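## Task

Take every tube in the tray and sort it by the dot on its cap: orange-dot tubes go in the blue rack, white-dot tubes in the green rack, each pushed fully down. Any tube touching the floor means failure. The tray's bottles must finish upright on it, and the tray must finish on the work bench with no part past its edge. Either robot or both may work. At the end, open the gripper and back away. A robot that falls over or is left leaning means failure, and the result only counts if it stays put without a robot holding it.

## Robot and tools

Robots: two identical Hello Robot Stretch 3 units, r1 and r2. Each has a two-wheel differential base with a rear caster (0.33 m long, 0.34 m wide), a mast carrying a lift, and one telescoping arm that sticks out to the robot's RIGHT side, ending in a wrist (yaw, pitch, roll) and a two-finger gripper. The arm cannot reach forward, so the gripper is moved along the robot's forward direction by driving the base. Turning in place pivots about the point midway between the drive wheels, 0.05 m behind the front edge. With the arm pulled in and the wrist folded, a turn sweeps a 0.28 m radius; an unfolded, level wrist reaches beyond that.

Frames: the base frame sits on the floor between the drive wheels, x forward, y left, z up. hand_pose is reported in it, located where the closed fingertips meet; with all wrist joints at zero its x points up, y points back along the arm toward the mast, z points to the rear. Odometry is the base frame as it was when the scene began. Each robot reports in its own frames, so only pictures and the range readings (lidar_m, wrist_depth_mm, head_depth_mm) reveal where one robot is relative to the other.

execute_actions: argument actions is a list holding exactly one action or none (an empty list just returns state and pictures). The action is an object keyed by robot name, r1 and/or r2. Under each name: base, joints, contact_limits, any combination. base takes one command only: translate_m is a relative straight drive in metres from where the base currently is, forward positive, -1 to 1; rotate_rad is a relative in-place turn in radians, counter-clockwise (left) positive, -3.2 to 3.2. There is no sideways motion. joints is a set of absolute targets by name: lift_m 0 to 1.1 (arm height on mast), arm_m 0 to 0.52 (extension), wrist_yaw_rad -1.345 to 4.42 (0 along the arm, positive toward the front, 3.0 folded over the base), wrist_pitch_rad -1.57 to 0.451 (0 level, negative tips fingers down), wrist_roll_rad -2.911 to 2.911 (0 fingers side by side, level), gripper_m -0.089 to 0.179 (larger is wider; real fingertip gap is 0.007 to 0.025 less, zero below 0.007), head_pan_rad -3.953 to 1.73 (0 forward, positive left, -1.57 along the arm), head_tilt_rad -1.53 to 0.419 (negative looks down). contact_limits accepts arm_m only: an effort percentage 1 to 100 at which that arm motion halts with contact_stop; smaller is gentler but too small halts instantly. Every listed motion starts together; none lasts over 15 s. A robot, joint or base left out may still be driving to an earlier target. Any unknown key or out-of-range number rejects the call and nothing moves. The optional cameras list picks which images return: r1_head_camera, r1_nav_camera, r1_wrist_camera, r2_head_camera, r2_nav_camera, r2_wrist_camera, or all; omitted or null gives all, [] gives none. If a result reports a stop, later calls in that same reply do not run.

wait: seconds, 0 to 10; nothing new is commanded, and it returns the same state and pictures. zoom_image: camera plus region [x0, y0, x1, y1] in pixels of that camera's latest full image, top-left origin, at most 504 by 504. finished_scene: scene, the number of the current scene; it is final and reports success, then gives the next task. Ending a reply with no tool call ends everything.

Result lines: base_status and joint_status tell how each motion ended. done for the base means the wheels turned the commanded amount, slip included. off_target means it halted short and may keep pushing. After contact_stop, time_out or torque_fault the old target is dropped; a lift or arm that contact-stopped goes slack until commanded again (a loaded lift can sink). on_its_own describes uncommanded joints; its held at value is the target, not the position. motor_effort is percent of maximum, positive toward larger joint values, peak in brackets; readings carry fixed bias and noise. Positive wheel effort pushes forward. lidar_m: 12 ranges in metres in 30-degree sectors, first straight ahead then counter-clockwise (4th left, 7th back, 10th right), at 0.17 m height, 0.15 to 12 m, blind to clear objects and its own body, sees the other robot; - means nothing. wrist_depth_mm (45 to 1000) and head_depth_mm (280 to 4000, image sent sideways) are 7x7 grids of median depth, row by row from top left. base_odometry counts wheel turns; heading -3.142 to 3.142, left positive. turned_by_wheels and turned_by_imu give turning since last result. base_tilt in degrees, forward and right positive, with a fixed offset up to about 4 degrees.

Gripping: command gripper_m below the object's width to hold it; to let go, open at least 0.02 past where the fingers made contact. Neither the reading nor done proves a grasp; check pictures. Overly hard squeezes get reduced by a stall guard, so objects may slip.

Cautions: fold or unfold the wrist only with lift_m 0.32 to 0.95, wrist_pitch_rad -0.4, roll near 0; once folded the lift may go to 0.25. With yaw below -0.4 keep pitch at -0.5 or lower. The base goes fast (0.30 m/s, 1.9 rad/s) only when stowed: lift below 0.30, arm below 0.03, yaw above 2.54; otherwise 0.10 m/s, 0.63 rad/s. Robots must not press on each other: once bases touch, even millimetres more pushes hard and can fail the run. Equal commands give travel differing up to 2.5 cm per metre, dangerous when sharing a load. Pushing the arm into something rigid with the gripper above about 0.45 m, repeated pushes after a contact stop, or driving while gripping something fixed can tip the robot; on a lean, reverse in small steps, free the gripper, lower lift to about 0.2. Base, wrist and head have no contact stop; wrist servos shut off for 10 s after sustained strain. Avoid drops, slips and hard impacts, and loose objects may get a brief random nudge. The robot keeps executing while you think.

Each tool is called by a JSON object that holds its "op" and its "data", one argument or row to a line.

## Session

{"op": "execute_actions", "data": {
  "actions": [],
  "cameras": ["r1_nav_camera","r2_nav_camera","r1_wrist_camera","r2_wrist_camera"]
}}

Scene clock: 0.00 s.
r1.base_odometry: x=+0.000 y=+0.000 heading=+0.000 (m, m, rad; r1's odometry frame)
r1.turned_by_wheels: +0.000 (rad since the last result)
r1.turned_by_imu: +0.000 (rad since the last result)
r1.base_tilt: forward=+1.1 right=-1.5 (deg)
r1.lidar_m: 1.06 1.45 3.21 3.34 3.82 1.70 1.09 2.08 3.99 1.45 1.06 1.02
r1.head_depth_mm: 937 945 935 941 944 945 947 / 991 998 994 995 996 999 1001 / 1051 1056 1054 1058 1058 1059 1056 / 1118 1121 1121 1121 1127 1123 1126 / 1195 1202 1200 1206 1196 1200 1202 / 1287 1284 1284 1295 1291 1284 1296 / 1390 1378 1389 1389 1389 1401 1392
r1.base_status: not commanded
r1.joint_positions: lift_m=+0.519 arm_m=+0.000 wrist_yaw_rad=+3.105 wrist_pitch_rad=-0.370 wrist_roll_rad=-0.017 gripper_m=+0.037 head_pan_rad=-0.006 head_tilt_rad=-0.014
r1.joint_status: not commanded
r1.motor_effort: left_wheel=+1 right_wheel=+0 lift_m=+38 arm_m=-1 wrist_yaw_rad=+0 wrist_pitch_rad=+7 wrist_roll_rad=+0 gripper_m=+1 head_pan_rad=+0 head_tilt_rad=+2 (%)
r1.hand_pose: x=-0.0128 y=+0.0853 z=+0.5424 quat_wxyz=(+0.142, +0.691, +0.119, +0.699) (m; r1's base frame)
r1.wrist_depth_mm: - - - - - - - / - - - - - - - / - - - - - - - / - - - - - - - / 912 930 921 926 973 957 961 / 766 773 - 787 763 807 799 / 678 679 685 676 691 693 697
r2.base_odometry: x=+0.000 y=+0.000 heading=+0.000 (m, m, rad; r2's odometry frame)
r2.turned_by_wheels: +0.000 (rad since the last result)
r2.turned_by_imu: +0.000 (rad since the last result)
r2.base_tilt: forward=+2.9 right=-1.2 (deg)
r2.lidar_m: 0.86 1.70 3.31 4.05 4.06 1.40 1.66 5.52 1.21 0.77 0.70 0.70
r2.head_depth_mm: 711 714 716 719 726 728 732 / 782 787 791 794 798 802 807 / 869 873 880 885 889 899 900 / 976 985 991 996 1008 1013 1017 / 1119 1128 1134 1141 1151 1165 1175 / 1305 1317 1330 1339 1349 1365 1379 / 1568 1577 1600 1617 1634 1657 1668
r2.base_status: not commanded
r2.joint_positions: lift_m=+0.331 arm_m=+0.002 wrist_yaw_rad=+3.019 wrist_pitch_rad=-0.514 wrist_roll_rad=-0.001 gripper_m=+0.037 head_pan_rad=-0.020 head_tilt_rad=-0.019
r2.joint_status: not commanded
r2.motor_effort: left_wheel=-1 right_wheel=+0 lift_m=+23 arm_m=+0 wrist_yaw_rad=+0 wrist_pitch_rad=+5 wrist_roll_rad=+0 gripper_m=+0 head_pan_rad=+0 head_tilt_rad=+1 (%)
r2.hand_pose: x=+0.0045 y=+0.0628 z=+0.3227 quat_wxyz=(+0.221, +0.693, +0.138, +0.672) (m; r2's base frame)
r2.wrist_depth_mm: - - - - - - - / 945 - - - - - - / 773 781 804 811 826 849 855 / 648 647 675 683 679 677 696 / 553 557 - 576 571 585 586 / 487 509 - - 506 497 508 / - - - - 442 447 451
pictures: r1_nav_camera (sideways: a quarter turn counterclockwise sets it upright), r1_wrist_camera, r2_nav_camera (sideways: a quarter turn counterclockwise sets it upright), r2_wrist_camera
Images, in order (width x height): r1_nav_camera 672x504, r1_wrist_camera 644x364, r2_nav_camera 672x504, r2_wrist_camera 644x364.

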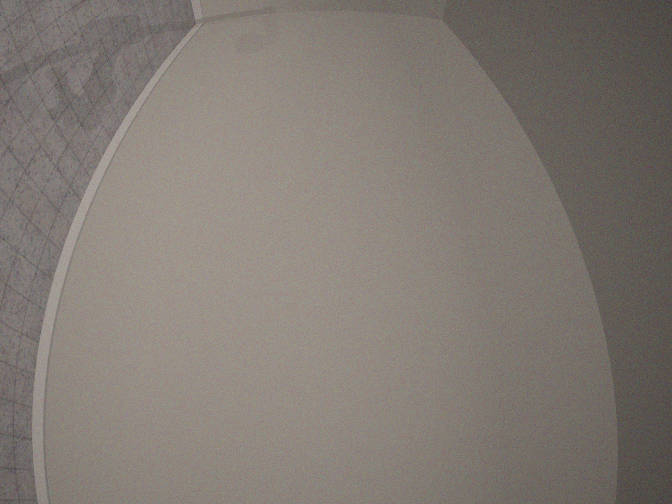

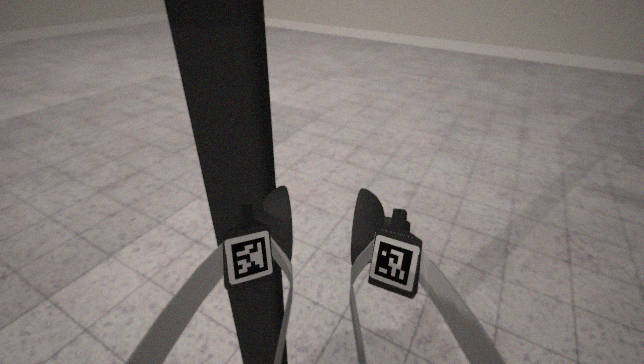

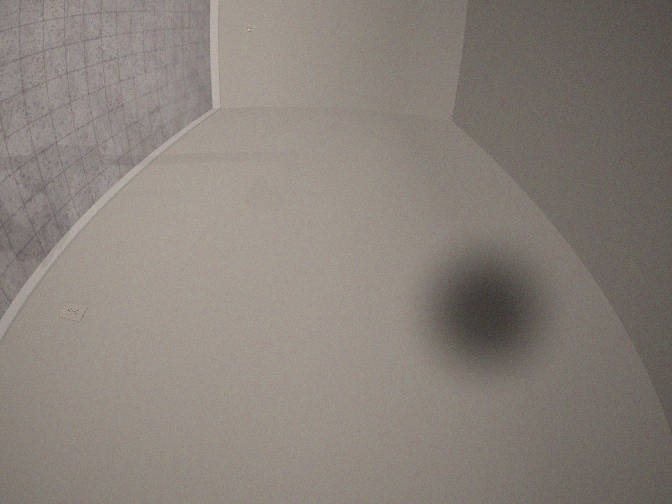

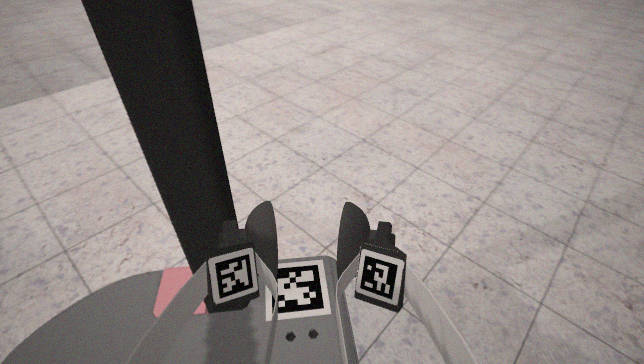

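{"op": "execute_actions", "data": {
  "actions": [
    {"r1":{"base":{"rotate_rad":-0.53},"joints":{"lift_m":0.28,"head_pan_rad":-3.14,"head_tilt_rad":-0.4}},"r2":{"base":{"rotate_rad":-0.895},"joints":{"lift_m":0.28,"head_pan_rad":-3.14,"head_tilt_rad":-0.4}}}
  ],
  "cameras": ["r1_head_camera","r1_nav_camera","r2_head_camera","r2_nav_camera"]
}}

Scene clock: 12.70 s.
r1.base_odometry: x=+0.000 y=+0.000 heading=-0.530 (m, m, rad; r1's odometry frame)
r1.turned_by_wheels: -0.530 (rad since the last result)
r1.turned_by_imu: -0.522 (rad since the last result)
r1.base_tilt: forward=+1.1 right=-1.4 (deg)
r1.lidar_m: 1.02 1.06 1.45 3.22 3.33 3.88 1.69 1.09 2.08 4.04 1.46 1.06
r1.head_depth_mm: 3191 3407 3659 3455 2318 1721 1381 / 3175 3439 3658 3394 2287 1725 1379 / 3206 3370 3618 3407 2269 1712 1374 / 3126 3398 3655 3371 2239 1706 1374 / 3163 3393 3707 3319 2275 1709 1365 / 3144 3430 3714 2898 2063 1701 1368 / 3180 3403 3697 1388 1920 1531 1356
r1.base_status: done
r1.joint_positions: lift_m=+0.281 arm_m=+0.000 wrist_yaw_rad=+3.105 wrist_pitch_rad=-0.370 wrist_roll_rad=-0.017 gripper_m=+0.037 head_pan_rad=-3.133 head_tilt_rad=-0.395
r1.joint_status: all done
r1.motor_effort: left_wheel=+2(5) right_wheel=-2(5) lift_m=+13(30) arm_m=-1(1) wrist_yaw_rad=+0(0) wrist_pitch_rad=+7(7) wrist_roll_rad=+0(0) gripper_m=+1(1) head_pan_rad=-3(49) head_tilt_rad=-2(19) (%)
r1.hand_pose: x=-0.0128 y=+0.0853 z=+0.3044 quat_wxyz=(+0.142, +0.691, +0.119, +0.699) (m; r1's base frame)
r1.wrist_depth_mm: - - - - - - - / - - - - - - - / 933 929 - 951 967 - - / 717 731 - 757 746 761 743 / 583 579 593 600 599 613 617 / 487 510 - 519 493 504 515 / 430 - - - 445 446 441
r2.base_odometry: x=+0.000 y=+0.000 heading=-0.895 (m, m, rad; r2's odometry frame)
r2.turned_by_wheels: -0.895 (rad since the last result)
r2.turned_by_imu: -0.892 (rad since the last result)
r2.base_tilt: forward=+2.8 right=-1.1 (deg)
r2.lidar_m: 0.70 0.72 0.98 2.66 3.40 4.25 2.02 1.40 1.89 2.81 1.00 0.73
r2.head_depth_mm: 3479 3770 - 3308 2239 1699 1362 / 3486 3740 - 3267 2217 1687 1361 / 3448 3747 - 3292 2240 1695 1352 / 3494 3740 - 3206 2209 1687 1348 / 3508 3729 - 3210 2203 1671 1352 / 3471 3769 3991 2694 2102 1674 1343 / 3477 3736 3963 1530 2093 1650 1342
r2.base_status: done
r2.joint_positions: lift_m=+0.280 arm_m=+0.002 wrist_yaw_rad=+3.019 wrist_pitch_rad=-0.515 wrist_roll_rad=-0.001 gripper_m=+0.037 head_pan_rad=-3.133 head_tilt_rad=-0.396
r2.joint_status: all done
r2.motor_effort: left_wheel=+2(10) right_wheel=+0(6) lift_m=+19(20) arm_m=+0(0) wrist_yaw_rad=+0(0) wrist_pitch_rad=+4(5) wrist_roll_rad=+0(0) gripper_m=+0(0) head_pan_rad=-4(59) head_tilt_rad=-3(27) (%)
r2.hand_pose: x=+0.0045 y=+0.0627 z=+0.2718 quat_wxyz=(+0.222, +0.693, +0.138, +0.672) (m; r2's base frame)
r2.wrist_depth_mm: - - - - - 964 704 / 858 - 915 896 933 892 704 / 673 684 720 711 732 737 719 / 569 577 587 599 601 619 623 / 495 505 - 529 523 520 524 / - - - - 456 445 459 / - - - - 396 403 400
pictures: r1_head_camera (sideways: a quarter turn clockwise sets it upright), r1_nav_camera (sideways: a quarter turn counterclockwise sets it upright), r2_head_camera (sideways: a quarter turn clockwise sets it upright), r2_nav_camera (sideways: a quarter turn counterclockwise sets it upright)
Images, in order (width x height): r1_head_camera 896x504, r1_nav_camera 672x504, r2_head_camera 896x504, r2_nav_camera 672x504.

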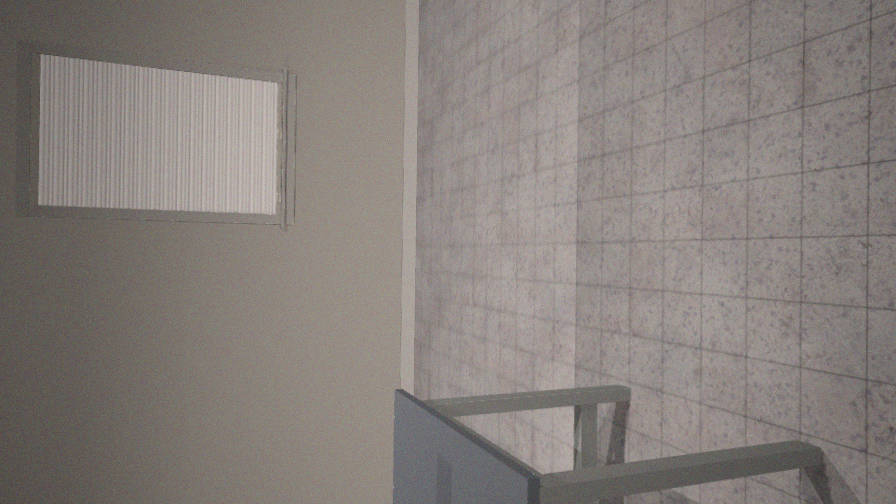

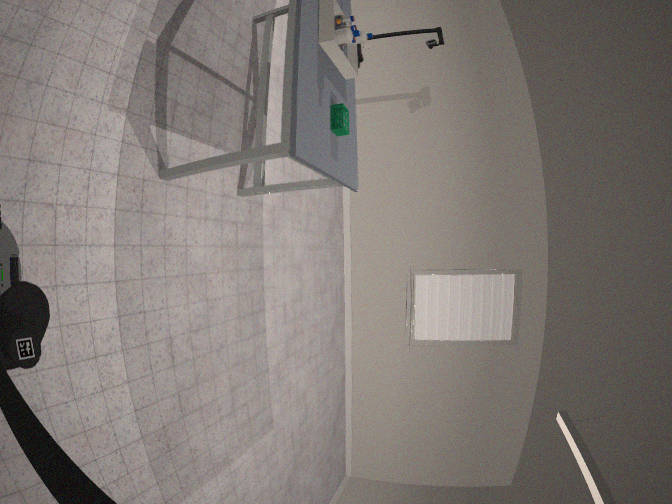

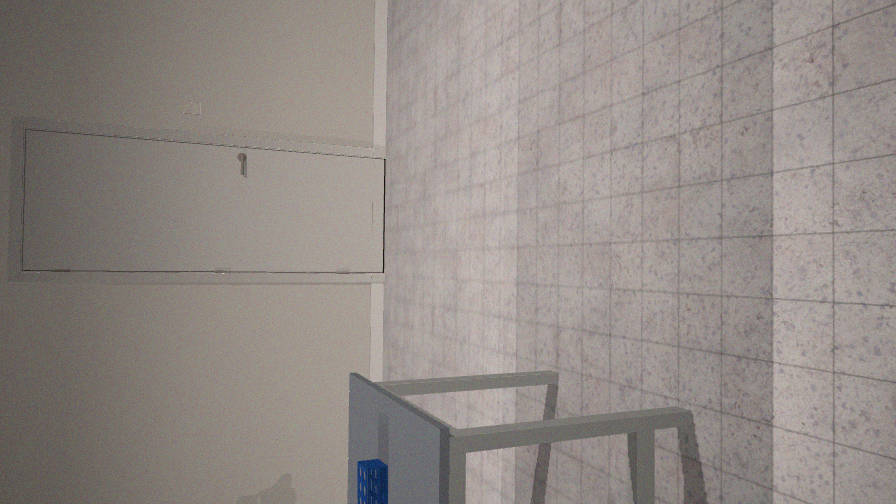

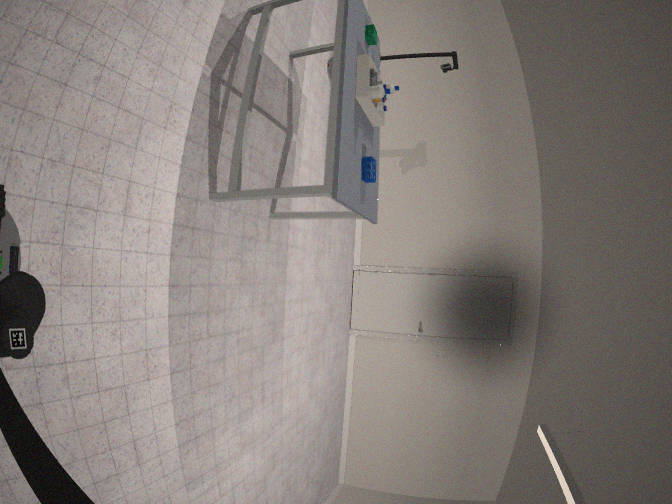

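{"op": "execute_actions", "data": {
  "actions": [
    {"r1":{"base":{"translate_m":-0.58}},"r2":{"base":{"translate_m":-0.9}}}
  ],
  "cameras": []
}}

{"op": "execute_actions", "data": {
  "actions": [
    {"r1":{"base":{"rotate_rad":-1.595},"joints":{"head_pan_rad":-1.4,"head_tilt_rad":-0.65}},"r2":{"base":{"rotate_rad":-1.58},"joints":{"head_pan_rad":-1.4,"head_tilt_rad":-0.65}}}
  ],
  "cameras": []
}}

{"op": "execute_actions", "data": {
  "actions": [
    {"r1":{"base":{"translate_m":1.0}},"r2":{"base":{"translate_m":1.0}}}
  ],
  "cameras": ["r1_head_camera","r2_head_camera"]
}}

Scene clock: 25.60 s.
r1.base_odometry: x=-0.500 y=+0.293 heading=-0.530 (m, m, rad; r1's odometry frame)
r1.turned_by_wheels: +0.000 (rad since the last result)
r1.turned_by_imu: -0.003 (rad since the last result)
r1.base_tilt: forward=+1.1 right=-1.4 (deg)
r1.lidar_m: 1.60 1.66 2.25 3.21 3.34 3.27 3.13 0.60 0.60 1.88 2.28 1.66
r1.head_depth_mm: 2709 2902 3100 3271 2312 1722 1374 / 2700 2899 3096 3247 2319 1717 1371 / 2685 2853 3078 3258 2262 1694 1367 / 2702 2880 3115 3235 2280 1698 1364 / 2672 2876 3133 3253 2265 1696 1368 / 2713 2865 3096 3194 2233 1693 1363 / 2642 2886 3098 3231 1950 1470 1358
r1.base_status: done
r1.joint_positions: lift_m=+0.281 arm_m=+0.000 wrist_yaw_rad=+3.105 wrist_pitch_rad=-0.370 wrist_roll_rad=-0.017 gripper_m=+0.037 head_pan_rad=-3.133 head_tilt_rad=-0.396
r1.joint_status: not commanded
r1.motor_effort: left_wheel=+2(4) right_wheel=-2(9) lift_m=+14(14) arm_m=-1(1) wrist_yaw_rad=+0(1) wrist_pitch_rad=+7(7) wrist_roll_rad=+0(0) gripper_m=+1(0) head_pan_rad=-4(4) head_tilt_rad=-1(1) (%)
r1.hand_pose: x=-0.0128 y=+0.0853 z=+0.3044 quat_wxyz=(+0.142, +0.691, +0.119, +0.699) (m; r1's base frame)
r1.wrist_depth_mm: - - - - - - - / - - - - - - - / 915 927 - 975 972 997 - / 708 716 - 745 750 758 763 / 588 587 592 595 605 598 619 / 489 508 - 517 488 506 513 / 439 - - - 437 444 443
r2.base_odometry: x=-0.563 y=+0.702 heading=-0.895 (m, m, rad; r2's odometry frame)
r2.turned_by_wheels: +0.000 (rad since the last result)
r2.turned_by_imu: -0.004 (rad since the last result)
r2.base_tilt: forward=+2.9 right=-1.1 (deg)
r2.lidar_m: 1.60 1.65 2.24 3.27 3.40 3.32 3.16 0.59 0.62 1.68 2.30 1.67
r2.head_depth_mm: 2708 2925 3170 3276 2243 1691 1363 / 2689 2910 3158 3303 2223 1686 1366 / 2701 2910 3154 3263 2219 1683 1356 / 2675 2886 3114 3236 2214 1688 1349 / 2707 2929 3132 3232 2212 1681 1351 / 2699 2877 3163 3217 2196 1671 1346 / 2669 2893 3130 3202 1348 1557 1346
r2.base_status: done
r2.joint_positions: lift_m=+0.280 arm_m=+0.002 wrist_yaw_rad=+3.019 wrist_pitch_rad=-0.515 wrist_roll_rad=-0.001 gripper_m=+0.037 head_pan_rad=-3.133 head_tilt_rad=-0.396
r2.joint_status: not commanded
r2.motor_effort: left_wheel=+1(8) right_wheel=-1(4) lift_m=+19(20) arm_m=+0(0) wrist_yaw_rad=+0(0) wrist_pitch_rad=+5(4) wrist_roll_rad=+0(0) gripper_m=+0(0) head_pan_rad=-5(6) head_tilt_rad=-2(2) (%)
r2.hand_pose: x=+0.0045 y=+0.0626 z=+0.2718 quat_wxyz=(+0.222, +0.693, +0.138, +0.672) (m; r2's base frame)
r2.wrist_depth_mm: - - - - - - - / 854 - 890 904 934 942 986 / 695 689 709 726 751 737 762 / 569 578 599 604 595 609 627 / 494 505 - 539 518 521 520 / - - - - 458 454 455 / - - - - 397 399 400
pictures: none
No camera images: the call's "cameras" was empty. Leave "cameras" out to get every camera's image.

Scene clock: 27.93 s.
r1.base_odometry: x=-0.500 y=+0.293 heading=-2.125 (m, m, rad; r1's odometry frame)
r1.turned_by_wheels: -1.595 (rad since the last result)
r1.turned_by_imu: -1.566 (rad since the last result)
r1.base_tilt: forward=+1.1 right=-1.4 (deg)
r1.lidar_m: 1.88 2.30 1.67 1.60 1.65 2.23 3.22 3.31 3.30 3.14 0.59 0.59
r1.head_depth_mm: 2573 2902 3021 2190 1723 1407 1190 / 2637 2878 3023 2164 1706 1393 1185 / 2625 2929 2986 2165 1693 1400 1187 / 2692 3010 2940 2157 1692 1394 1183 / 2714 3043 2987 2143 1678 1385 1182 / 2788 3080 2539 1918 1584 1383 1182 / 2840 3146 1205 918 1632 1380 1112
r1.base_status: done
r1.joint_positions: lift_m=+0.281 arm_m=+0.000 wrist_yaw_rad=+3.105 wrist_pitch_rad=-0.370 wrist_roll_rad=-0.017 gripper_m=+0.037 head_pan_rad=-1.407 head_tilt_rad=-0.642
r1.joint_status: all done
r1.motor_effort: left_wheel=+1(9) right_wheel=-2(7) lift_m=+14(14) arm_m=-1(1) wrist_yaw_rad=+0(1) wrist_pitch_rad=+7(7) wrist_roll_rad=+0(0) gripper_m=+1(1) head_pan_rad=+4(47) head_tilt_rad=-3(17) (%)
r1.hand_pose: x=-0.0128 y=+0.0853 z=+0.3044 quat_wxyz=(+0.142, +0.691, +0.119, +0.699) (m; r1's base frame)
r1.wrist_depth_mm: - - - - - - - / - - - - - - - / 919 951 - 952 986 - - / 741 725 - 742 736 752 771 / 587 589 602 606 611 601 616 / 488 508 - 531 492 516 510 / 442 - - - 437 442 444
r2.base_odometry: x=-0.563 y=+0.702 heading=-2.475 (m, m, rad; r2's odometry frame)
r2.turned_by_wheels: -1.580 (rad since the last result)
r2.turned_by_imu: -1.572 (rad since the last result)
r2.base_tilt: forward=+2.9 right=-1.1 (deg)
r2.lidar_m: 1.73 2.27 1.66 1.60 1.66 2.26 3.26 3.42 3.31 3.17 0.59 0.64
r2.head_depth_mm: 2589 2871 2928 2145 1693 1400 1183 / 2619 2921 2919 2129 1688 1388 1188 / 2667 2971 2867 2126 1680 1390 1182 / 2727 3021 2856 2106 1670 1380 1178 / 2749 3129 2868 2096 1618 1377 1171 / 2799 3163 1218 1884 1608 1372 1174 / 2847 3222 1150 887 1606 1305 1100
r2.base_status: done
r2.joint_positions: lift_m=+0.280 arm_m=+0.002 wrist_yaw_rad=+3.019 wrist_pitch_rad=-0.515 wrist_roll_rad=-0.001 gripper_m=+0.037 head_pan_rad=-1.407 head_tilt_rad=-0.642
r2.joint_status: all done
r2.motor_effort: left_wheel=+1(10) right_wheel=+0(4) lift_m=+19(19) arm_m=+0(1) wrist_yaw_rad=+0(0) wrist_pitch_rad=+5(5) wrist_roll_rad=+0(0) gripper_m=+1(0) head_pan_rad=+6(58) head_tilt_rad=-6(23) (%)
r2.hand_pose: x=+0.0045 y=+0.0626 z=+0.2718 quat_wxyz=(+0.222, +0.693, +0.138, +0.672) (m; r2's base frame)
r2.wrist_depth_mm: - - - - - - - / 851 - 896 913 936 945 982 / 688 691 729 715 752 734 752 / 581 585 596 608 610 610 619 / 488 509 - 532 512 522 524 / - - - - 457 450 457 / - - - - 394 395 405
pictures: none
No camera images: the call's "cameras" was empty. Leave "cameras" out to get every camera's image.

Scene clock: 33.03 s.
r1.base_odometry: x=-1.026 y=-0.557 heading=-2.125 (m, m, rad; r1's odometry frame)
r1.turned_by_wheels: +0.000 (rad since the last result)
r1.turned_by_imu: +0.010 (rad since the last result)
r1.base_tilt: forward=+1.1 right=-1.5 (deg)
r1.lidar_m: 4.48 2.29 1.68 1.61 1.67 2.27 4.20 0.68 1.11 1.06 1.10 0.93
r1.head_depth_mm: 2566 2870 3057 897 701 607 1185 / 2599 2854 3065 891 699 621 1186 / 2647 2951 3012 827 696 620 1190 / 2669 2921 1759 818 697 1292 1186 / 2689 3052 1006 845 692 1318 1181 / 2789 3078 1215 845 692 1314 1174 / 2769 3141 1208 873 691 1350 1178
r1.base_status: done
r1.joint_positions: lift_m=+0.281 arm_m=+0.000 wrist_yaw_rad=+3.105 wrist_pitch_rad=-0.370 wrist_roll_rad=-0.017 gripper_m=+0.037 head_pan_rad=-1.407 head_tilt_rad=-0.642
r1.joint_status: not commanded
r1.motor_effort: left_wheel=+1(9) right_wheel=-1(4) lift_m=+14(14) arm_m=-1(1) wrist_yaw_rad=+0(1) wrist_pitch_rad=+7(7) wrist_roll_rad=+0(0) gripper_m=+0(1) head_pan_rad=+4(4) head_tilt_rad=-3(3) (%)
r1.hand_pose: x=-0.0128 y=+0.0853 z=+0.3044 quat_wxyz=(+0.142, +0.691, +0.119, +0.699) (m; r1's base frame)
r1.wrist_depth_mm: - - - - - - - / - - - - - - - / 919 911 - 969 975 - - / 711 727 - 730 760 752 777 / 587 591 599 603 601 612 607 / 496 507 - 519 489 511 521 / 441 - - - 437 443 447
r2.base_odometry: x=-1.349 y=+0.084 heading=-2.475 (m, m, rad; r2's odometry frame)
r2.turned_by_wheels: +0.000 (rad since the last result)
r2.turned_by_imu: +0.004 (rad since the last result)
r2.base_tilt: forward=+2.9 right=-1.2 (deg)
r2.lidar_m: 4.53 2.27 1.66 1.60 1.66 2.28 4.29 0.64 0.47 0.45 0.47 0.64
r2.head_depth_mm: 2595 2913 2940 880 695 1299 1192 / 2636 2945 1193 876 693 1325 1183 / 2687 2981 1182 724 688 1323 1132 / 2687 2997 1060 857 687 1352 1131 / 2768 3083 990 859 683 1374 1126 / 2820 3153 1155 797 678 1376 1125 / 2859 3212 1150 853 695 1366 1120
r2.base_status: done
r2.joint_positions: lift_m=+0.280 arm_m=+0.002 wrist_yaw_rad=+3.019 wrist_pitch_rad=-0.515 wrist_roll_rad=-0.001 gripper_m=+0.037 head_pan_rad=-1.407 head_tilt_rad=-0.642
r2.joint_status: not commanded
r2.motor_effort: left_wheel=+1(11) right_wheel=+0(4) lift_m=+20(19) arm_m=+0(0) wrist_yaw_rad=+0(0) wrist_pitch_rad=+4(5) wrist_roll_rad=+0(0) gripper_m=+0(0) head_pan_rad=+4(5) head_tilt_rad=-4(5) (%)
r2.hand_pose: x=+0.0045 y=+0.0626 z=+0.2717 quat_wxyz=(+0.222, +0.693, +0.138, +0.672) (m; r2's base frame)
r2.wrist_depth_mm: - - - - - - - / 861 - 885 929 940 955 965 / 684 686 718 696 748 743 754 / 560 585 590 584 611 611 618 / 490 507 - 530 518 525 518 / - - - - 452 451 454 / - - - - 394 398 400
pictures: r1_head_camera (sideways: a quarter turn clockwise sets it upright), r2_head_camera (sideways: a quarter turn clockwise sets it upright)
Images, in order (width x height): r1_head_camera 896x504, r2_head_camera 896x504.

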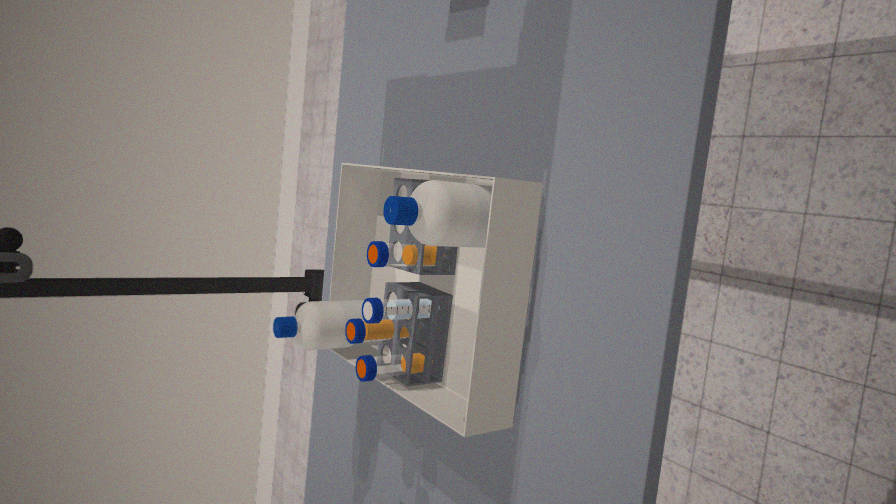

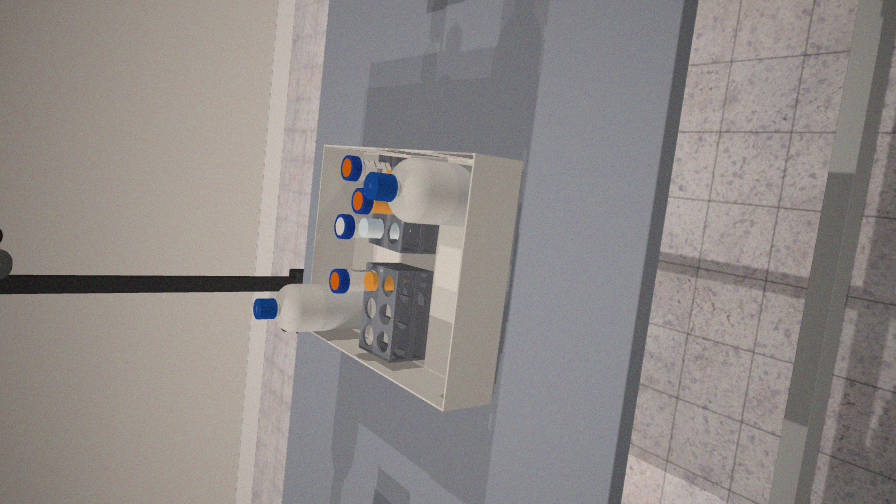

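{"op": "execute_actions", "data": {
  "actions": [
    {"r1":{"base":{"translate_m":0.205},"joints":{"lift_m":0.92,"head_pan_rad":-1.57,"head_tilt_rad":-0.6,"gripper_m":0.075,"wrist_pitch_rad":-0.42}},"r2":{"base":{"translate_m":0.185},"joints":{"lift_m":0.92,"head_pan_rad":-1.57,"head_tilt_rad":-0.6,"gripper_m":0.075,"wrist_pitch_rad":-0.42}}}
  ],
  "cameras": []
}}

{"op": "execute_actions", "data": {
  "actions": [
    {"r1":{"joints":{"wrist_yaw_rad":0,"arm_m":0.2}},"r2":{"joints":{"wrist_yaw_rad":0,"arm_m":0.15}}}
  ],
  "cameras": ["r1_wrist_camera","r2_wrist_camera"]
}}

Scene clock: 66.10 s.
r1.base_odometry: x=-1.134 y=-0.732 heading=-2.125 (m, m, rad; r1's odometry frame)
r1.turned_by_wheels: +0.000 (rad since the last result)
r1.turned_by_imu: +0.004 (rad since the last result)
r1.base_tilt: forward=+1.1 right=-1.4 (deg)
r1.lidar_m: 4.28 2.28 1.68 1.61 1.67 2.28 4.41 0.85 1.10 1.06 1.10 0.76
r1.head_depth_mm: 2641 2904 3121 954 742 - - / 2637 2896 3071 697 705 - - / 2606 2908 3089 851 702 629 - / 1391 2882 1751 841 701 618 - / 2610 2935 3102 858 702 626 - / 2629 2971 3101 926 718 616 1225 / 2675 2950 3130 926 715 616 1196
r1.base_status: done
r1.joint_positions: lift_m=+0.919 arm_m=+0.000 wrist_yaw_rad=+3.105 wrist_pitch_rad=-0.433 wrist_roll_rad=-0.017 gripper_m=+0.075 head_pan_rad=-1.563 head_tilt_rad=-0.606
r1.joint_status: all done
r1.motor_effort: left_wheel=+1(8) right_wheel=-1(5) lift_m=+60(60) arm_m=-1(1) wrist_yaw_rad=+0(0) wrist_pitch_rad=+6(6) wrist_roll_rad=+0(0) gripper_m=+1(79) head_pan_rad=-4(21) head_tilt_rad=+3(8) (%)
r1.hand_pose: x=-0.0131 y=+0.0776 z=+0.9285 quat_wxyz=(+0.164, +0.687, +0.141, +0.694) (m; r1's base frame)
r1.wrist_depth_mm: - - - - - - - / - - - - - - - / - - - - - - - / - - - - - - - / - - - - - - - / - - - - - - - / - - - - - - -
r2.base_odometry: x=-1.494 y=-0.031 heading=-2.475 (m, m, rad; r2's odometry frame)
r2.turned_by_wheels: +0.000 (rad since the last result)
r2.turned_by_imu: +0.001 (rad since the last result)
r2.base_tilt: forward=+2.8 right=-1.1 (deg)
r2.lidar_m: 4.34 2.26 1.66 1.60 1.67 2.27 4.46 0.64 0.47 0.45 0.47 0.64
r2.head_depth_mm: 2669 2994 3160 925 744 - - / 2696 2995 3132 724 728 - - / 2684 2987 3088 847 713 - - / 1378 2926 1210 864 711 630 - / 2646 2960 3072 869 708 - - / 2696 2964 3071 899 706 965 1065 / 2690 2993 3036 895 703 1327 1186
r2.base_status: done
r2.joint_positions: lift_m=+0.920 arm_m=+0.002 wrist_yaw_rad=+3.019 wrist_pitch_rad=-0.441 wrist_roll_rad=-0.001 gripper_m=+0.075 head_pan_rad=-1.563 head_tilt_rad=-0.606
r2.joint_status: all done
r2.motor_effort: left_wheel=+0(10) right_wheel=+0(3) lift_m=+26(28) arm_m=+0(0) wrist_yaw_rad=+0(0) wrist_pitch_rad=+7(8) wrist_roll_rad=+0(0) gripper_m=+1(79) head_pan_rad=-5(29) head_tilt_rad=+3(10) (%)
r2.hand_pose: x=+0.0057 y=+0.0728 z=+0.9274 quat_wxyz=(+0.197, +0.698, +0.112, +0.680) (m; r2's base frame)
r2.wrist_depth_mm: - - - - - - - / - - - - - - - / - - - - - - - / - - - - - - - / - - - - - - - / - - - - - - - / - - - - - - -
pictures: none
No camera images: the call's "cameras" was empty. Leave "cameras" out to get every camera's image.

Scene clock: 68.80 s.
r1.base_odometry: x=-1.134 y=-0.732 heading=-2.125 (m, m, rad; r1's odometry frame)
r1.turned_by_wheels: +0.000 (rad since the last result)
r1.turned_by_imu: +0.001 (rad since the last result)
r1.base_tilt: forward=+1.1 right=-1.4 (deg)
r1.lidar_m: 4.28 2.28 1.68 1.61 1.67 2.28 4.38 0.85 1.10 1.06 1.10 0.76
r1.head_depth_mm: 2643 2914 3080 - - 641 1211 / 2652 2915 3205 - 692 624 1206 / 2619 2801 3130 - 698 621 1211 / 1387 2854 1707 842 696 620 1210 / 2605 2900 3142 858 704 616 1206 / 2648 2927 3110 931 715 618 1202 / 2647 2898 3075 928 715 617 1190
r1.base_status: not commanded
r1.joint_positions: lift_m=+0.919 arm_m=+0.200 wrist_yaw_rad=+0.002 wrist_pitch_rad=-0.433 wrist_roll_rad=-0.017 gripper_m=+0.075 head_pan_rad=-1.563 head_tilt_rad=-0.606
r1.joint_status: all done
r1.motor_effort: left_wheel=+1(1) right_wheel=-1(1) lift_m=+60(60) arm_m=+2(2) wrist_yaw_rad=-2(2) wrist_pitch_rad=+6(6) wrist_roll_rad=+0(0) gripper_m=+1(0) head_pan_rad=-4(4) head_tilt_rad=+2(3) (%)
r1.hand_pose: x=-0.0211 y=-0.5671 z=+0.9285 quat_wxyz=(+0.697, +0.154, -0.684, -0.150) (m; r1's base frame)
r1.wrist_depth_mm: - - - - - - - / - - 725 - - - - / 567 566 520 407 535 604 615 / 448 453 378 381 383 220 461 / 378 376 382 381 374 207 388 / 322 322 316 328 322 219 333 / 282 275 259 255 247 245 286
r2.base_odometry: x=-1.494 y=-0.031 heading=-2.475 (m, m, rad; r2's odometry frame)
r2.turned_by_wheels: +0.000 (rad since the last result)
r2.turned_by_imu: +0.000 (rad since the last result)
r2.base_tilt: forward=+3.0 right=-1.0 (deg)
r2.lidar_m: 4.36 2.26 1.66 1.60 1.66 2.29 4.46 0.64 0.47 0.45 0.47 0.64
r2.head_depth_mm: 2669 2976 3179 - - 1322 1207 / 2686 2994 3149 - - 1318 1206 / 2678 2884 3103 - - 1315 1200 / 1377 2952 1205 889 687 1309 1198 / 2649 2995 3059 868 707 1311 1189 / 2672 2974 3042 901 704 1308 1188 / 2681 2983 3009 895 702 1325 1188
r2.base_status: not commanded
r2.joint_positions: lift_m=+0.920 arm_m=+0.150 wrist_yaw_rad=+0.002 wrist_pitch_rad=-0.441 wrist_roll_rad=-0.001 gripper_m=+0.075 head_pan_rad=-1.563 head_tilt_rad=-0.606
r2.joint_status: all done
r2.motor_effort: left_wheel=+1(0) right_wheel=-1(0) lift_m=+26(26) arm_m=+5(9) wrist_yaw_rad=-2(3) wrist_pitch_rad=+7(7) wrist_roll_rad=+0(0) gripper_m=+0(1) head_pan_rad=-6(5) head_tilt_rad=+3(2) (%)
r2.hand_pose: x=-0.0211 y=-0.5162 z=+0.9274 quat_wxyz=(+0.691, +0.155, -0.689, -0.154) (m; r2's base frame)
r2.wrist_depth_mm: - - - - - - - / 738 742 716 580 - - - / 508 557 541 548 442 552 614 / 434 450 432 446 438 277 485 / 373 379 303 301 301 320 403 / 320 328 318 324 - 333 344 / 281 284 289 289 293 296 298
pictures: r1_wrist_camera, r2_wrist_camera
Images, in order (width x height): r1_wrist_camera 644x364, r2_wrist_camera 644x364.

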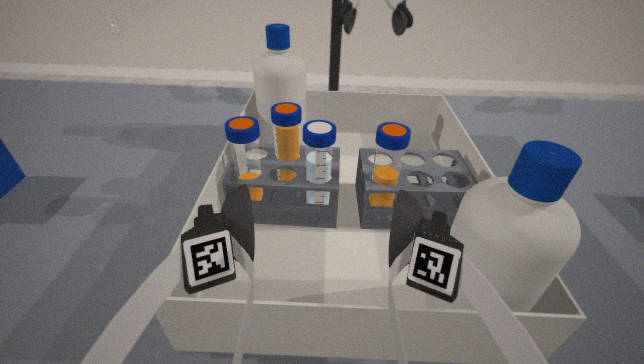

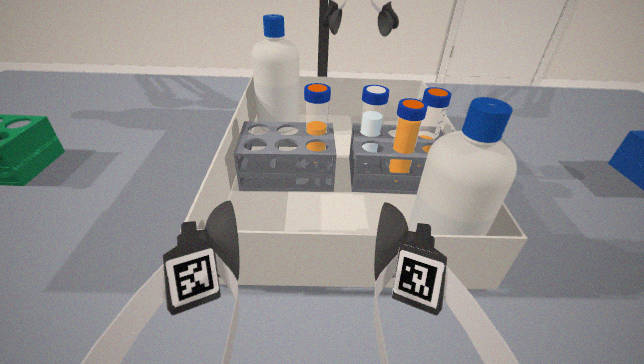

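{"op": "execute_actions", "data": {
  "actions": [
    {"r1":{"joints":{"arm_m":0.32,"lift_m":0.893,"gripper_m":0.062}},"r2":{"base":{"translate_m":-0.006},"joints":{"arm_m":0.22}}}
  ],
  "cameras": ["r1_wrist_camera","r2_wrist_camera"]
}}

Scene clock: 76.50 s.
r1.base_odometry: x=-1.134 y=-0.732 heading=-2.125 (m, m, rad; r1's odometry frame)
r1.turned_by_wheels: +0.000 (rad since the last result)
r1.turned_by_imu: +0.001 (rad since the last result)
r1.base_tilt: forward=+1.1 right=-1.4 (deg)
r1.lidar_m: 4.28 2.28 1.68 1.61 1.67 2.28 4.40 0.86 1.10 1.06 1.10 0.76
r1.head_depth_mm: 2631 2964 3116 1038 - 969 1212 / 2627 2917 3162 - 702 623 1209 / 2669 2756 3157 829 703 622 1209 / 1397 2881 3124 828 702 618 1196 / 2602 2894 3144 855 702 616 1201 / 2634 2893 3116 930 715 616 1193 / 2635 2931 3120 928 714 614 1193
r1.base_status: not commanded
r1.joint_positions: lift_m=+0.894 arm_m=+0.320 wrist_yaw_rad=+0.001 wrist_pitch_rad=-0.434 wrist_roll_rad=-0.017 gripper_m=+0.062 head_pan_rad=-1.563 head_tilt_rad=-0.606
r1.joint_status: all done
r1.motor_effort: left_wheel=+1(1) right_wheel=-1(1) lift_m=+13(56) arm_m=+2(3) wrist_yaw_rad=-1(2) wrist_pitch_rad=+6(6) wrist_roll_rad=+0(0) gripper_m=+1(57) head_pan_rad=-4(4) head_tilt_rad=+2(2) (%)
r1.hand_pose: x=-0.0213 y=-0.6870 z=+0.9031 quat_wxyz=(+0.697, +0.154, -0.684, -0.151) (m; r1's base frame)
r1.wrist_depth_mm: - - - - - - - / - - 602 - - - - / 505 513 397 429 439 543 546 / 410 408 257 275 357 381 430 / 339 336 271 256 285 280 363 / 293 280 277 279 275 265 248 / 257 245 260 257 263 263 126
r2.base_odometry: x=-1.489 y=-0.027 heading=-2.475 (m, m, rad; r2's odometry frame)
r2.turned_by_wheels: +0.000 (rad since the last result)
r2.turned_by_imu: +0.000 (rad since the last result)
r2.base_tilt: forward=+2.9 right=-1.1 (deg)
r2.lidar_m: 4.37 2.26 1.66 1.60 1.66 2.28 4.44 0.64 0.46 0.45 0.47 0.64
r2.head_depth_mm: 2670 2996 3189 - 696 1352 1213 / 2675 2985 3233 - 715 1325 1205 / 2676 2843 3163 - 692 1311 1200 / 1394 2906 1654 856 700 1316 1196 / 2625 2993 1195 871 708 1307 1194 / 2686 3001 3036 900 705 1302 1188 / 2688 2963 3027 898 702 1329 1188
r2.base_status: done
r2.joint_positions: lift_m=+0.920 arm_m=+0.220 wrist_yaw_rad=+0.001 wrist_pitch_rad=-0.441 wrist_roll_rad=-0.001 gripper_m=+0.075 head_pan_rad=-1.563 head_tilt_rad=-0.606
r2.joint_status: all done
r2.motor_effort: left_wheel=+0(5) right_wheel=-1(1) lift_m=+26(26) arm_m=+4(3) wrist_yaw_rad=-1(3) wrist_pitch_rad=+7(7) wrist_roll_rad=+0(0) gripper_m=+0(0) head_pan_rad=-5(4) head_tilt_rad=+3(3) (%)
r2.hand_pose: x=-0.0213 y=-0.5862 z=+0.9274 quat_wxyz=(+0.691, +0.155, -0.689, -0.154) (m; r2's base frame)
r2.wrist_depth_mm: - - - - - - - / - - 670 - - - - / 545 564 519 542 385 611 627 / 440 454 396 415 382 218 492 / 371 377 369 374 310 211 402 / 322 327 315 325 - 239 342 / 282 272 253 257 257 258 299
pictures: r1_wrist_camera, r2_wrist_camera
Images, in order (width x height): r1_wrist_camera 644x364, r2_wrist_camera 644x364.

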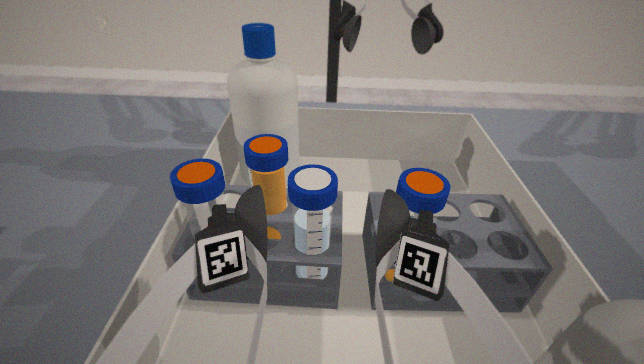

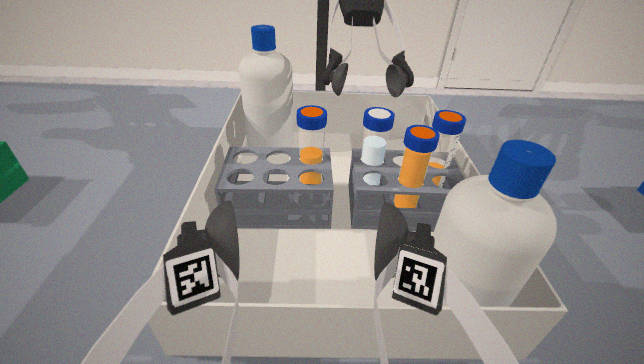

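{"op": "execute_actions", "data": {
  "actions": [
    {"r1":{"base":{"translate_m":0.007},"joints":{"arm_m":0.368,"lift_m":0.884}}}
  ],
  "cameras": ["r1_wrist_camera"]
}}

Scene clock: 84.13 s.
r1.base_odometry: x=-1.138 y=-0.738 heading=-2.125 (m, m, rad; r1's odometry frame)
r1.turned_by_wheels: +0.000 (rad since the last result)
r1.turned_by_imu: +0.001 (rad since the last result)
r1.base_tilt: forward=+1.1 right=-1.4 (deg)
r1.lidar_m: 4.26 2.27 1.67 1.61 1.67 2.27 4.41 0.86 1.10 1.06 1.10 0.75
r1.head_depth_mm: 2613 2932 3117 1038 - 1325 1202 / 2628 2943 3187 698 701 622 1206 / 2618 2792 3117 848 701 621 1209 / 1386 2836 3140 842 701 620 1202 / 2613 2916 3083 859 702 616 1191 / 2657 2932 3095 925 717 615 1195 / 2652 2926 3134 922 714 616 1201
r1.base_status: done
r1.joint_positions: lift_m=+0.885 arm_m=+0.368 wrist_yaw_rad=+0.001 wrist_pitch_rad=-0.434 wrist_roll_rad=-0.017 gripper_m=+0.062 head_pan_rad=-1.563 head_tilt_rad=-0.606
r1.joint_status: all done
r1.motor_effort: left_wheel=+1(3) right_wheel=-1(4) lift_m=+14(11) arm_m=+2(4) wrist_yaw_rad=-1(1) wrist_pitch_rad=+6(6) wrist_roll_rad=+0(0) gripper_m=+0(1) head_pan_rad=-3(4) head_tilt_rad=+2(3) (%)
r1.hand_pose: x=-0.0214 y=-0.7350 z=+0.8941 quat_wxyz=(+0.697, +0.154, -0.684, -0.151) (m; r1's base frame)
r1.wrist_depth_mm: - - - - - - - / - - 298 - - - - / 491 494 307 380 398 524 543 / 396 398 303 383 410 367 421 / 325 310 180 179 185 258 335 / 284 272 216 208 242 233 226 / 247 231 228 226 221 224 204
r2.base_odometry: x=-1.489 y=-0.027 heading=-2.475 (m, m, rad; r2's odometry frame)
r2.turned_by_wheels: +0.000 (rad since the last result)
r2.turned_by_imu: +0.000 (rad since the last result)
r2.base_tilt: forward=+2.9 right=-1.1 (deg)
r2.lidar_m: 4.35 2.27 1.66 1.60 1.66 2.28 4.45 0.64 0.47 0.45 0.47 0.64
r2.head_depth_mm: 2672 3000 3168 - 694 1355 1205 / 2689 2990 3216 - 716 1318 1197 / 2684 2867 3098 - 694 1313 1198 / 1399 2834 1682 855 699 1315 1196 / 2656 2969 1193 870 707 1312 1192 / 2660 2999 3066 900 704 1303 1188 / 2681 2973 3014 899 702 1328 1186
r2.base_status: not commanded
r2.joint_positions: lift_m=+0.920 arm_m=+0.220 wrist_yaw_rad=+0.001 wrist_pitch_rad=-0.441 wrist_roll_rad=-0.001 gripper_m=+0.075 head_pan_rad=-1.563 head_tilt_rad=-0.606
r2.joint_status: not commanded
r2.motor_effort: left_wheel=+1(1) right_wheel=+0(1) lift_m=+26(26) arm_m=+4(5) wrist_yaw_rad=-1(1) wrist_pitch_rad=+7(7) wrist_roll_rad=+0(0) gripper_m=+0(0) head_pan_rad=-4(5) head_tilt_rad=+3(3) (%)
r2.hand_pose: x=-0.0213 y=-0.5862 z=+0.9274 quat_wxyz=(+0.691, +0.155, -0.689, -0.154) (m; r2's base frame)
r2.wrist_depth_mm: - - - - - - - / - - 663 - - - - / 555 560 517 543 376 614 620 / 445 445 395 421 381 219 493 / 373 377 371 375 314 211 403 / 320 327 316 328 - 239 340 / 278 270 254 255 257 259 298
pictures: r1_wrist_camera
Images, in order (width x height): r1_wrist_camera 644x364.

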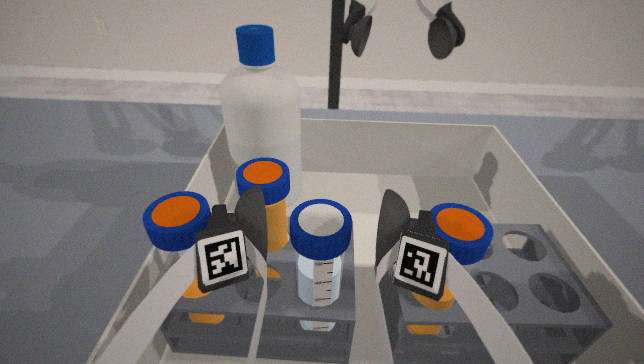

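{"op": "execute_actions", "data": {
  "actions": [
    {"r1":{"joints":{"gripper_m":-0.02}}}
  ],
  "cameras": []
}}

{"op": "execute_actions", "data": {
  "actions": [
    {"r1":{"joints":{"lift_m":1.05}}}
  ],
  "cameras": ["r1_wrist_camera"]
}}

{"op": "execute_actions", "data": {
  "actions": [
    {"r1":{"base":{"translate_m":-0.52}},"r2":{"joints":{"arm_m":0.31}}}
  ],
  "cameras": ["r1_wrist_camera","r1_head_camera","r2_wrist_camera"]
}}

Scene clock: 92.20 s.
r1.base_odometry: x=-1.138 y=-0.738 heading=-2.125 (m, m, rad; r1's odometry frame)
r1.turned_by_wheels: +0.000 (rad since the last result)
r1.turned_by_imu: +0.001 (rad since the last result)
r1.base_tilt: forward=+1.1 right=-1.4 (deg)
r1.lidar_m: 4.29 2.28 1.68 1.62 1.67 2.28 4.40 0.86 1.10 1.06 1.10 0.75
r1.head_depth_mm: 2638 2913 3105 1032 - 1329 1202 / 2661 2906 3196 698 700 623 1210 / 2647 2784 3132 848 701 623 1202 / 1394 2867 3115 843 701 618 1200 / 2620 2955 3085 856 701 619 1205 / 2642 2906 3154 934 716 618 1197 / 2639 2938 3106 927 714 614 1204
r1.base_status: not commanded
r1.joint_positions: lift_m=+0.885 arm_m=+0.368 wrist_yaw_rad=+0.001 wrist_pitch_rad=-0.431 wrist_roll_rad=-0.017 gripper_m=-0.019 head_pan_rad=-1.563 head_tilt_rad=-0.606
r1.joint_status: all done
r1.motor_effort: left_wheel=+1(1) right_wheel=-1(1) lift_m=+14(14) arm_m=+2(2) wrist_yaw_rad=-2(1) wrist_pitch_rad=+5(6) wrist_roll_rad=+0(0) gripper_m=-16(88) head_pan_rad=-3(3) head_tilt_rad=+2(2) (%)
r1.hand_pose: x=-0.0214 y=-0.7353 z=+0.8946 quat_wxyz=(+0.697, +0.153, -0.684, -0.150) (m; r1's base frame)
r1.wrist_depth_mm: - - - - - - - / - - 288 - - - - / 493 498 306 390 392 534 547 / 395 402 300 407 397 365 423 / 327 312 261 - 186 259 337 / 284 233 227 204 216 230 229 / 247 203 233 220 231 218 204
r2.base_odometry: x=-1.489 y=-0.027 heading=-2.475 (m, m, rad; r2's odometry frame)
r2.turned_by_wheels: +0.000 (rad since the last result)
r2.turned_by_imu: +0.000 (rad since the last result)
r2.base_tilt: forward=+2.9 right=-1.0 (deg)
r2.lidar_m: 4.34 2.26 1.66 1.60 1.66 2.28 4.45 0.64 0.47 0.45 0.47 0.64
r2.head_depth_mm: 2686 2986 3191 - 695 1354 1206 / 2685 3006 3252 - 715 1320 1203 / 2672 2848 3126 - 691 1317 1196 / 1402 2862 1717 853 700 1313 1197 / 2648 2980 1196 870 706 1311 1196 / 2674 2996 3055 901 704 1307 1190 / 2684 2988 3043 899 701 1333 1188
r2.base_status: not commanded
r2.joint_positions: lift_m=+0.920 arm_m=+0.220 wrist_yaw_rad=+0.001 wrist_pitch_rad=-0.441 wrist_roll_rad=-0.001 gripper_m=+0.075 head_pan_rad=-1.563 head_tilt_rad=-0.606
r2.joint_status: not commanded
r2.motor_effort: left_wheel=+1(1) right_wheel=-1(0) lift_m=+26(26) arm_m=+4(5) wrist_yaw_rad=-1(1) wrist_pitch_rad=+7(7) wrist_roll_rad=+0(0) gripper_m=+0(0) head_pan_rad=-5(5) head_tilt_rad=+3(3) (%)
r2.hand_pose: x=-0.0213 y=-0.5862 z=+0.9274 quat_wxyz=(+0.691, +0.155, -0.689, -0.154) (m; r2's base frame)
r2.wrist_depth_mm: - - - - - - - / - - 675 - - - - / 549 560 517 531 381 599 622 / 441 450 399 418 386 219 489 / 375 377 371 376 311 211 404 / 321 329 320 328 - 239 343 / 281 270 256 256 258 259 298
pictures: none
No camera images: the call's "cameras" was empty. Leave "cameras" out to get every camera's image.

Scene clock: 94.53 s.
r1.base_odometry: x=-1.138 y=-0.738 heading=-2.125 (m, m, rad; r1's odometry frame)
r1.turned_by_wheels: +0.000 (rad since the last result)
r1.turned_by_imu: +0.000 (rad since the last result)
r1.base_tilt: forward=+1.1 right=-1.4 (deg)
r1.lidar_m: 4.28 2.28 1.67 1.61 1.67 2.27 4.40 0.86 1.10 1.06 1.10 0.75
r1.head_depth_mm: 2580 3002 3120 949 729 624 1211 / 2563 2901 3086 698 704 622 1210 / 1294 - 3103 861 704 622 1211 / 1385 2914 1106 860 701 617 1207 / 2614 2945 3140 859 702 617 1196 / 2628 2909 3125 927 717 617 1202 / 2617 2930 3169 928 717 615 1194
r1.base_status: not commanded
r1.joint_positions: lift_m=+1.049 arm_m=+0.368 wrist_yaw_rad=+0.001 wrist_pitch_rad=-0.438 wrist_roll_rad=-0.017 gripper_m=-0.019 head_pan_rad=-1.563 head_tilt_rad=-0.606
r1.joint_status: all done
r1.motor_effort: left_wheel=+1(1) right_wheel=-1(1) lift_m=+61(68) arm_m=+2(2) wrist_yaw_rad=-1(1) wrist_pitch_rad=+8(9) wrist_roll_rad=+0(0) gripper_m=-15(15) head_pan_rad=-4(4) head_tilt_rad=+2(2) (%)
r1.hand_pose: x=-0.0214 y=-0.7345 z=+1.0574 quat_wxyz=(+0.696, +0.155, -0.684, -0.152) (m; r1's base frame)
r1.wrist_depth_mm: - - - - - - - / - - - - - - - / - - - - - - - / 640 652 658 673 653 - - / 542 541 545 - 504 571 582 / 468 475 454 218 459 484 490 / 407 414 353 344 369 411 420
r2.base_odometry: x=-1.489 y=-0.027 heading=-2.475 (m, m, rad; r2's odometry frame)
r2.turned_by_wheels: +0.000 (rad since the last result)
r2.turned_by_imu: +0.000 (rad since the last result)
r2.base_tilt: forward=+2.9 right=-1.1 (deg)
r2.lidar_m: 4.33 2.27 1.65 1.60 1.66 2.28 4.46 0.64 0.47 0.45 0.47 0.64
r2.head_depth_mm: 2700 2994 3191 - 695 1357 1212 / 2680 2987 3285 - 715 1320 1204 / 851 2835 3178 - 692 1323 1198 / 1388 2929 1718 853 700 1311 1195 / 2650 2978 1193 871 707 1308 1192 / 2687 2978 3028 901 703 1302 1192 / 2696 3003 3031 897 702 1333 1186
r2.base_status: not commanded
r2.joint_positions: lift_m=+0.920 arm_m=+0.220 wrist_yaw_rad=+0.001 wrist_pitch_rad=-0.441 wrist_roll_rad=-0.001 gripper_m=+0.075 head_pan_rad=-1.563 head_tilt_rad=-0.606
r2.joint_status: not commanded
r2.motor_effort: left_wheel=+1(0) right_wheel=+0(0) lift_m=+26(27) arm_m=+5(5) wrist_yaw_rad=-1(1) wrist_pitch_rad=+7(7) wrist_roll_rad=+0(0) gripper_m=+1(0) head_pan_rad=-5(5) head_tilt_rad=+2(3) (%)
r2.hand_pose: x=-0.0213 y=-0.5862 z=+0.9274 quat_wxyz=(+0.691, +0.155, -0.689, -0.154) (m; r2's base frame)
r2.wrist_depth_mm: - - - - - - - / - - 676 - - - - / 556 563 520 539 538 605 636 / 445 445 393 418 386 219 491 / 371 376 373 378 311 212 406 / 322 326 316 332 - 239 344 / 281 270 256 256 256 258 297
pictures: r1_wrist_camera
Images, in order (width x height): r1_wrist_camera 644x364.

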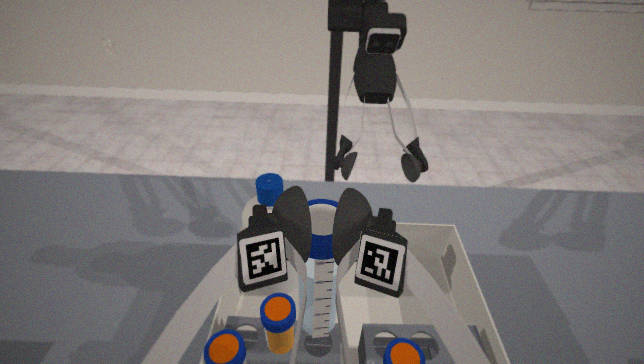

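Scene clock: 100.97 s.
r1.base_odometry: x=-0.865 y=-0.295 heading=-2.125 (m, m, rad; r1's odometry frame)
r1.turned_by_wheels: +0.000 (rad since the last result)
r1.turned_by_imu: -0.001 (rad since the last result)
r1.base_tilt: forward=+1.1 right=-1.4 (deg)
r1.lidar_m: 4.80 2.27 1.67 1.61 1.67 2.27 3.90 4.04 0.48 1.07 1.10 1.22
r1.head_depth_mm: 2566 3027 3164 2315 729 625 1135 / 2546 2948 3123 946 725 623 1154 / 2592 - 3103 944 723 637 1205 / 2648 2904 3051 861 721 638 1199 / 2668 2931 3171 931 717 636 1201 / 2638 2928 3061 930 715 634 1196 / 1386 2894 3060 890 714 632 1193
r1.base_status: done
r1.joint_positions: lift_m=+1.049 arm_m=+0.368 wrist_yaw_rad=+0.001 wrist_pitch_rad=-0.438 wrist_roll_rad=-0.017 gripper_m=-0.019 head_pan_rad=-1.563 head_tilt_rad=-0.606
r1.joint_status: not commanded
r1.motor_effort: left_wheel=+2(3) right_wheel=-1(6) lift_m=+61(61) arm_m=+2(2) wrist_yaw_rad=-1(1) wrist_pitch_rad=+8(8) wrist_roll_rad=+0(0) gripper_m=-15(15) head_pan_rad=-4(4) head_tilt_rad=+2(2) (%)
r1.hand_pose: x=-0.0214 y=-0.7345 z=+1.0574 quat_wxyz=(+0.696, +0.155, -0.684, -0.152) (m; r1's base frame)
r1.wrist_depth_mm: - - - - - - - / - - - - - - - / - - - - - - - / 644 672 674 679 - - - / 495 554 545 - 558 - - / 437 470 462 218 474 515 - / 395 410 406 365 419 431 -
r2.base_odometry: x=-1.489 y=-0.027 heading=-2.475 (m, m, rad; r2's odometry frame)
r2.turned_by_wheels: +0.000 (rad since the last result)
r2.turned_by_imu: +0.000 (rad since the last result)
r2.base_tilt: forward=+2.8 right=-1.1 (deg)
r2.lidar_m: 4.35 2.26 1.66 1.60 1.66 2.28 4.44 0.64 0.47 0.45 0.47 0.64
r2.head_depth_mm: 2680 2995 3165 - 717 1327 1215 / 2665 3006 - 711 715 1321 1200 / 2683 2980 - 843 712 1315 1202 / 2678 2996 3199 841 709 1315 1198 / 2679 3004 1197 871 706 1311 1190 / 2676 3006 1710 899 704 1298 1191 / 2640 2938 3005 897 700 1328 1185
r2.base_status: not commanded
r2.joint_positions: lift_m=+0.920 arm_m=+0.310 wrist_yaw_rad=+0.001 wrist_pitch_rad=-0.441 wrist_roll_rad=-0.001 gripper_m=+0.075 head_pan_rad=-1.563 head_tilt_rad=-0.606
r2.joint_status: all done
r2.motor_effort: left_wheel=+0(0) right_wheel=+0(1) lift_m=+25(25) arm_m=+4(2) wrist_yaw_rad=-1(1) wrist_pitch_rad=+7(7) wrist_roll_rad=+0(0) gripper_m=+0(0) head_pan_rad=-5(5) head_tilt_rad=+3(3) (%)
r2.hand_pose: x=-0.0214 y=-0.6762 z=+0.9274 quat_wxyz=(+0.691, +0.155, -0.689, -0.155) (m; r2's base frame)
r2.wrist_depth_mm: - - - - - - - / - - - - - - - / 548 561 400 468 489 603 613 / 442 451 410 426 464 441 487 / 370 379 314 324 290 333 408 / 320 326 307 318 - 230 137 / 281 263 284 286 287 157 143
pictures: r1_head_camera (sideways: a quarter turn clockwise sets it upright), r1_wrist_camera, r2_wrist_camera
Images, in order (width x height): r1_head_camera 896x504, r1_wrist_camera 644x364, r2_wrist_camera 644x364.

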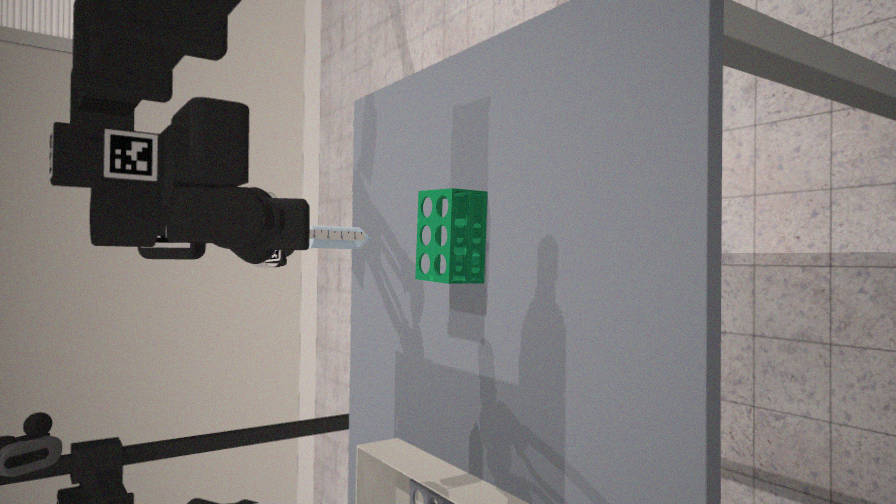

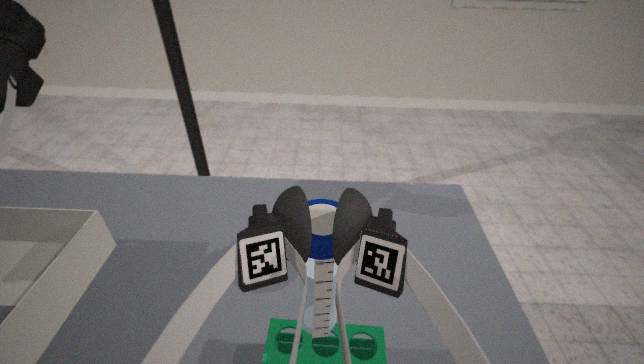

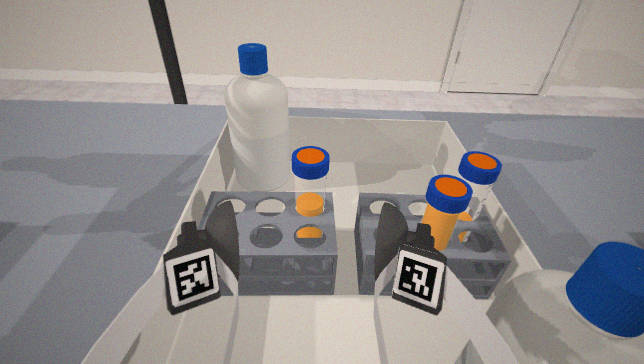

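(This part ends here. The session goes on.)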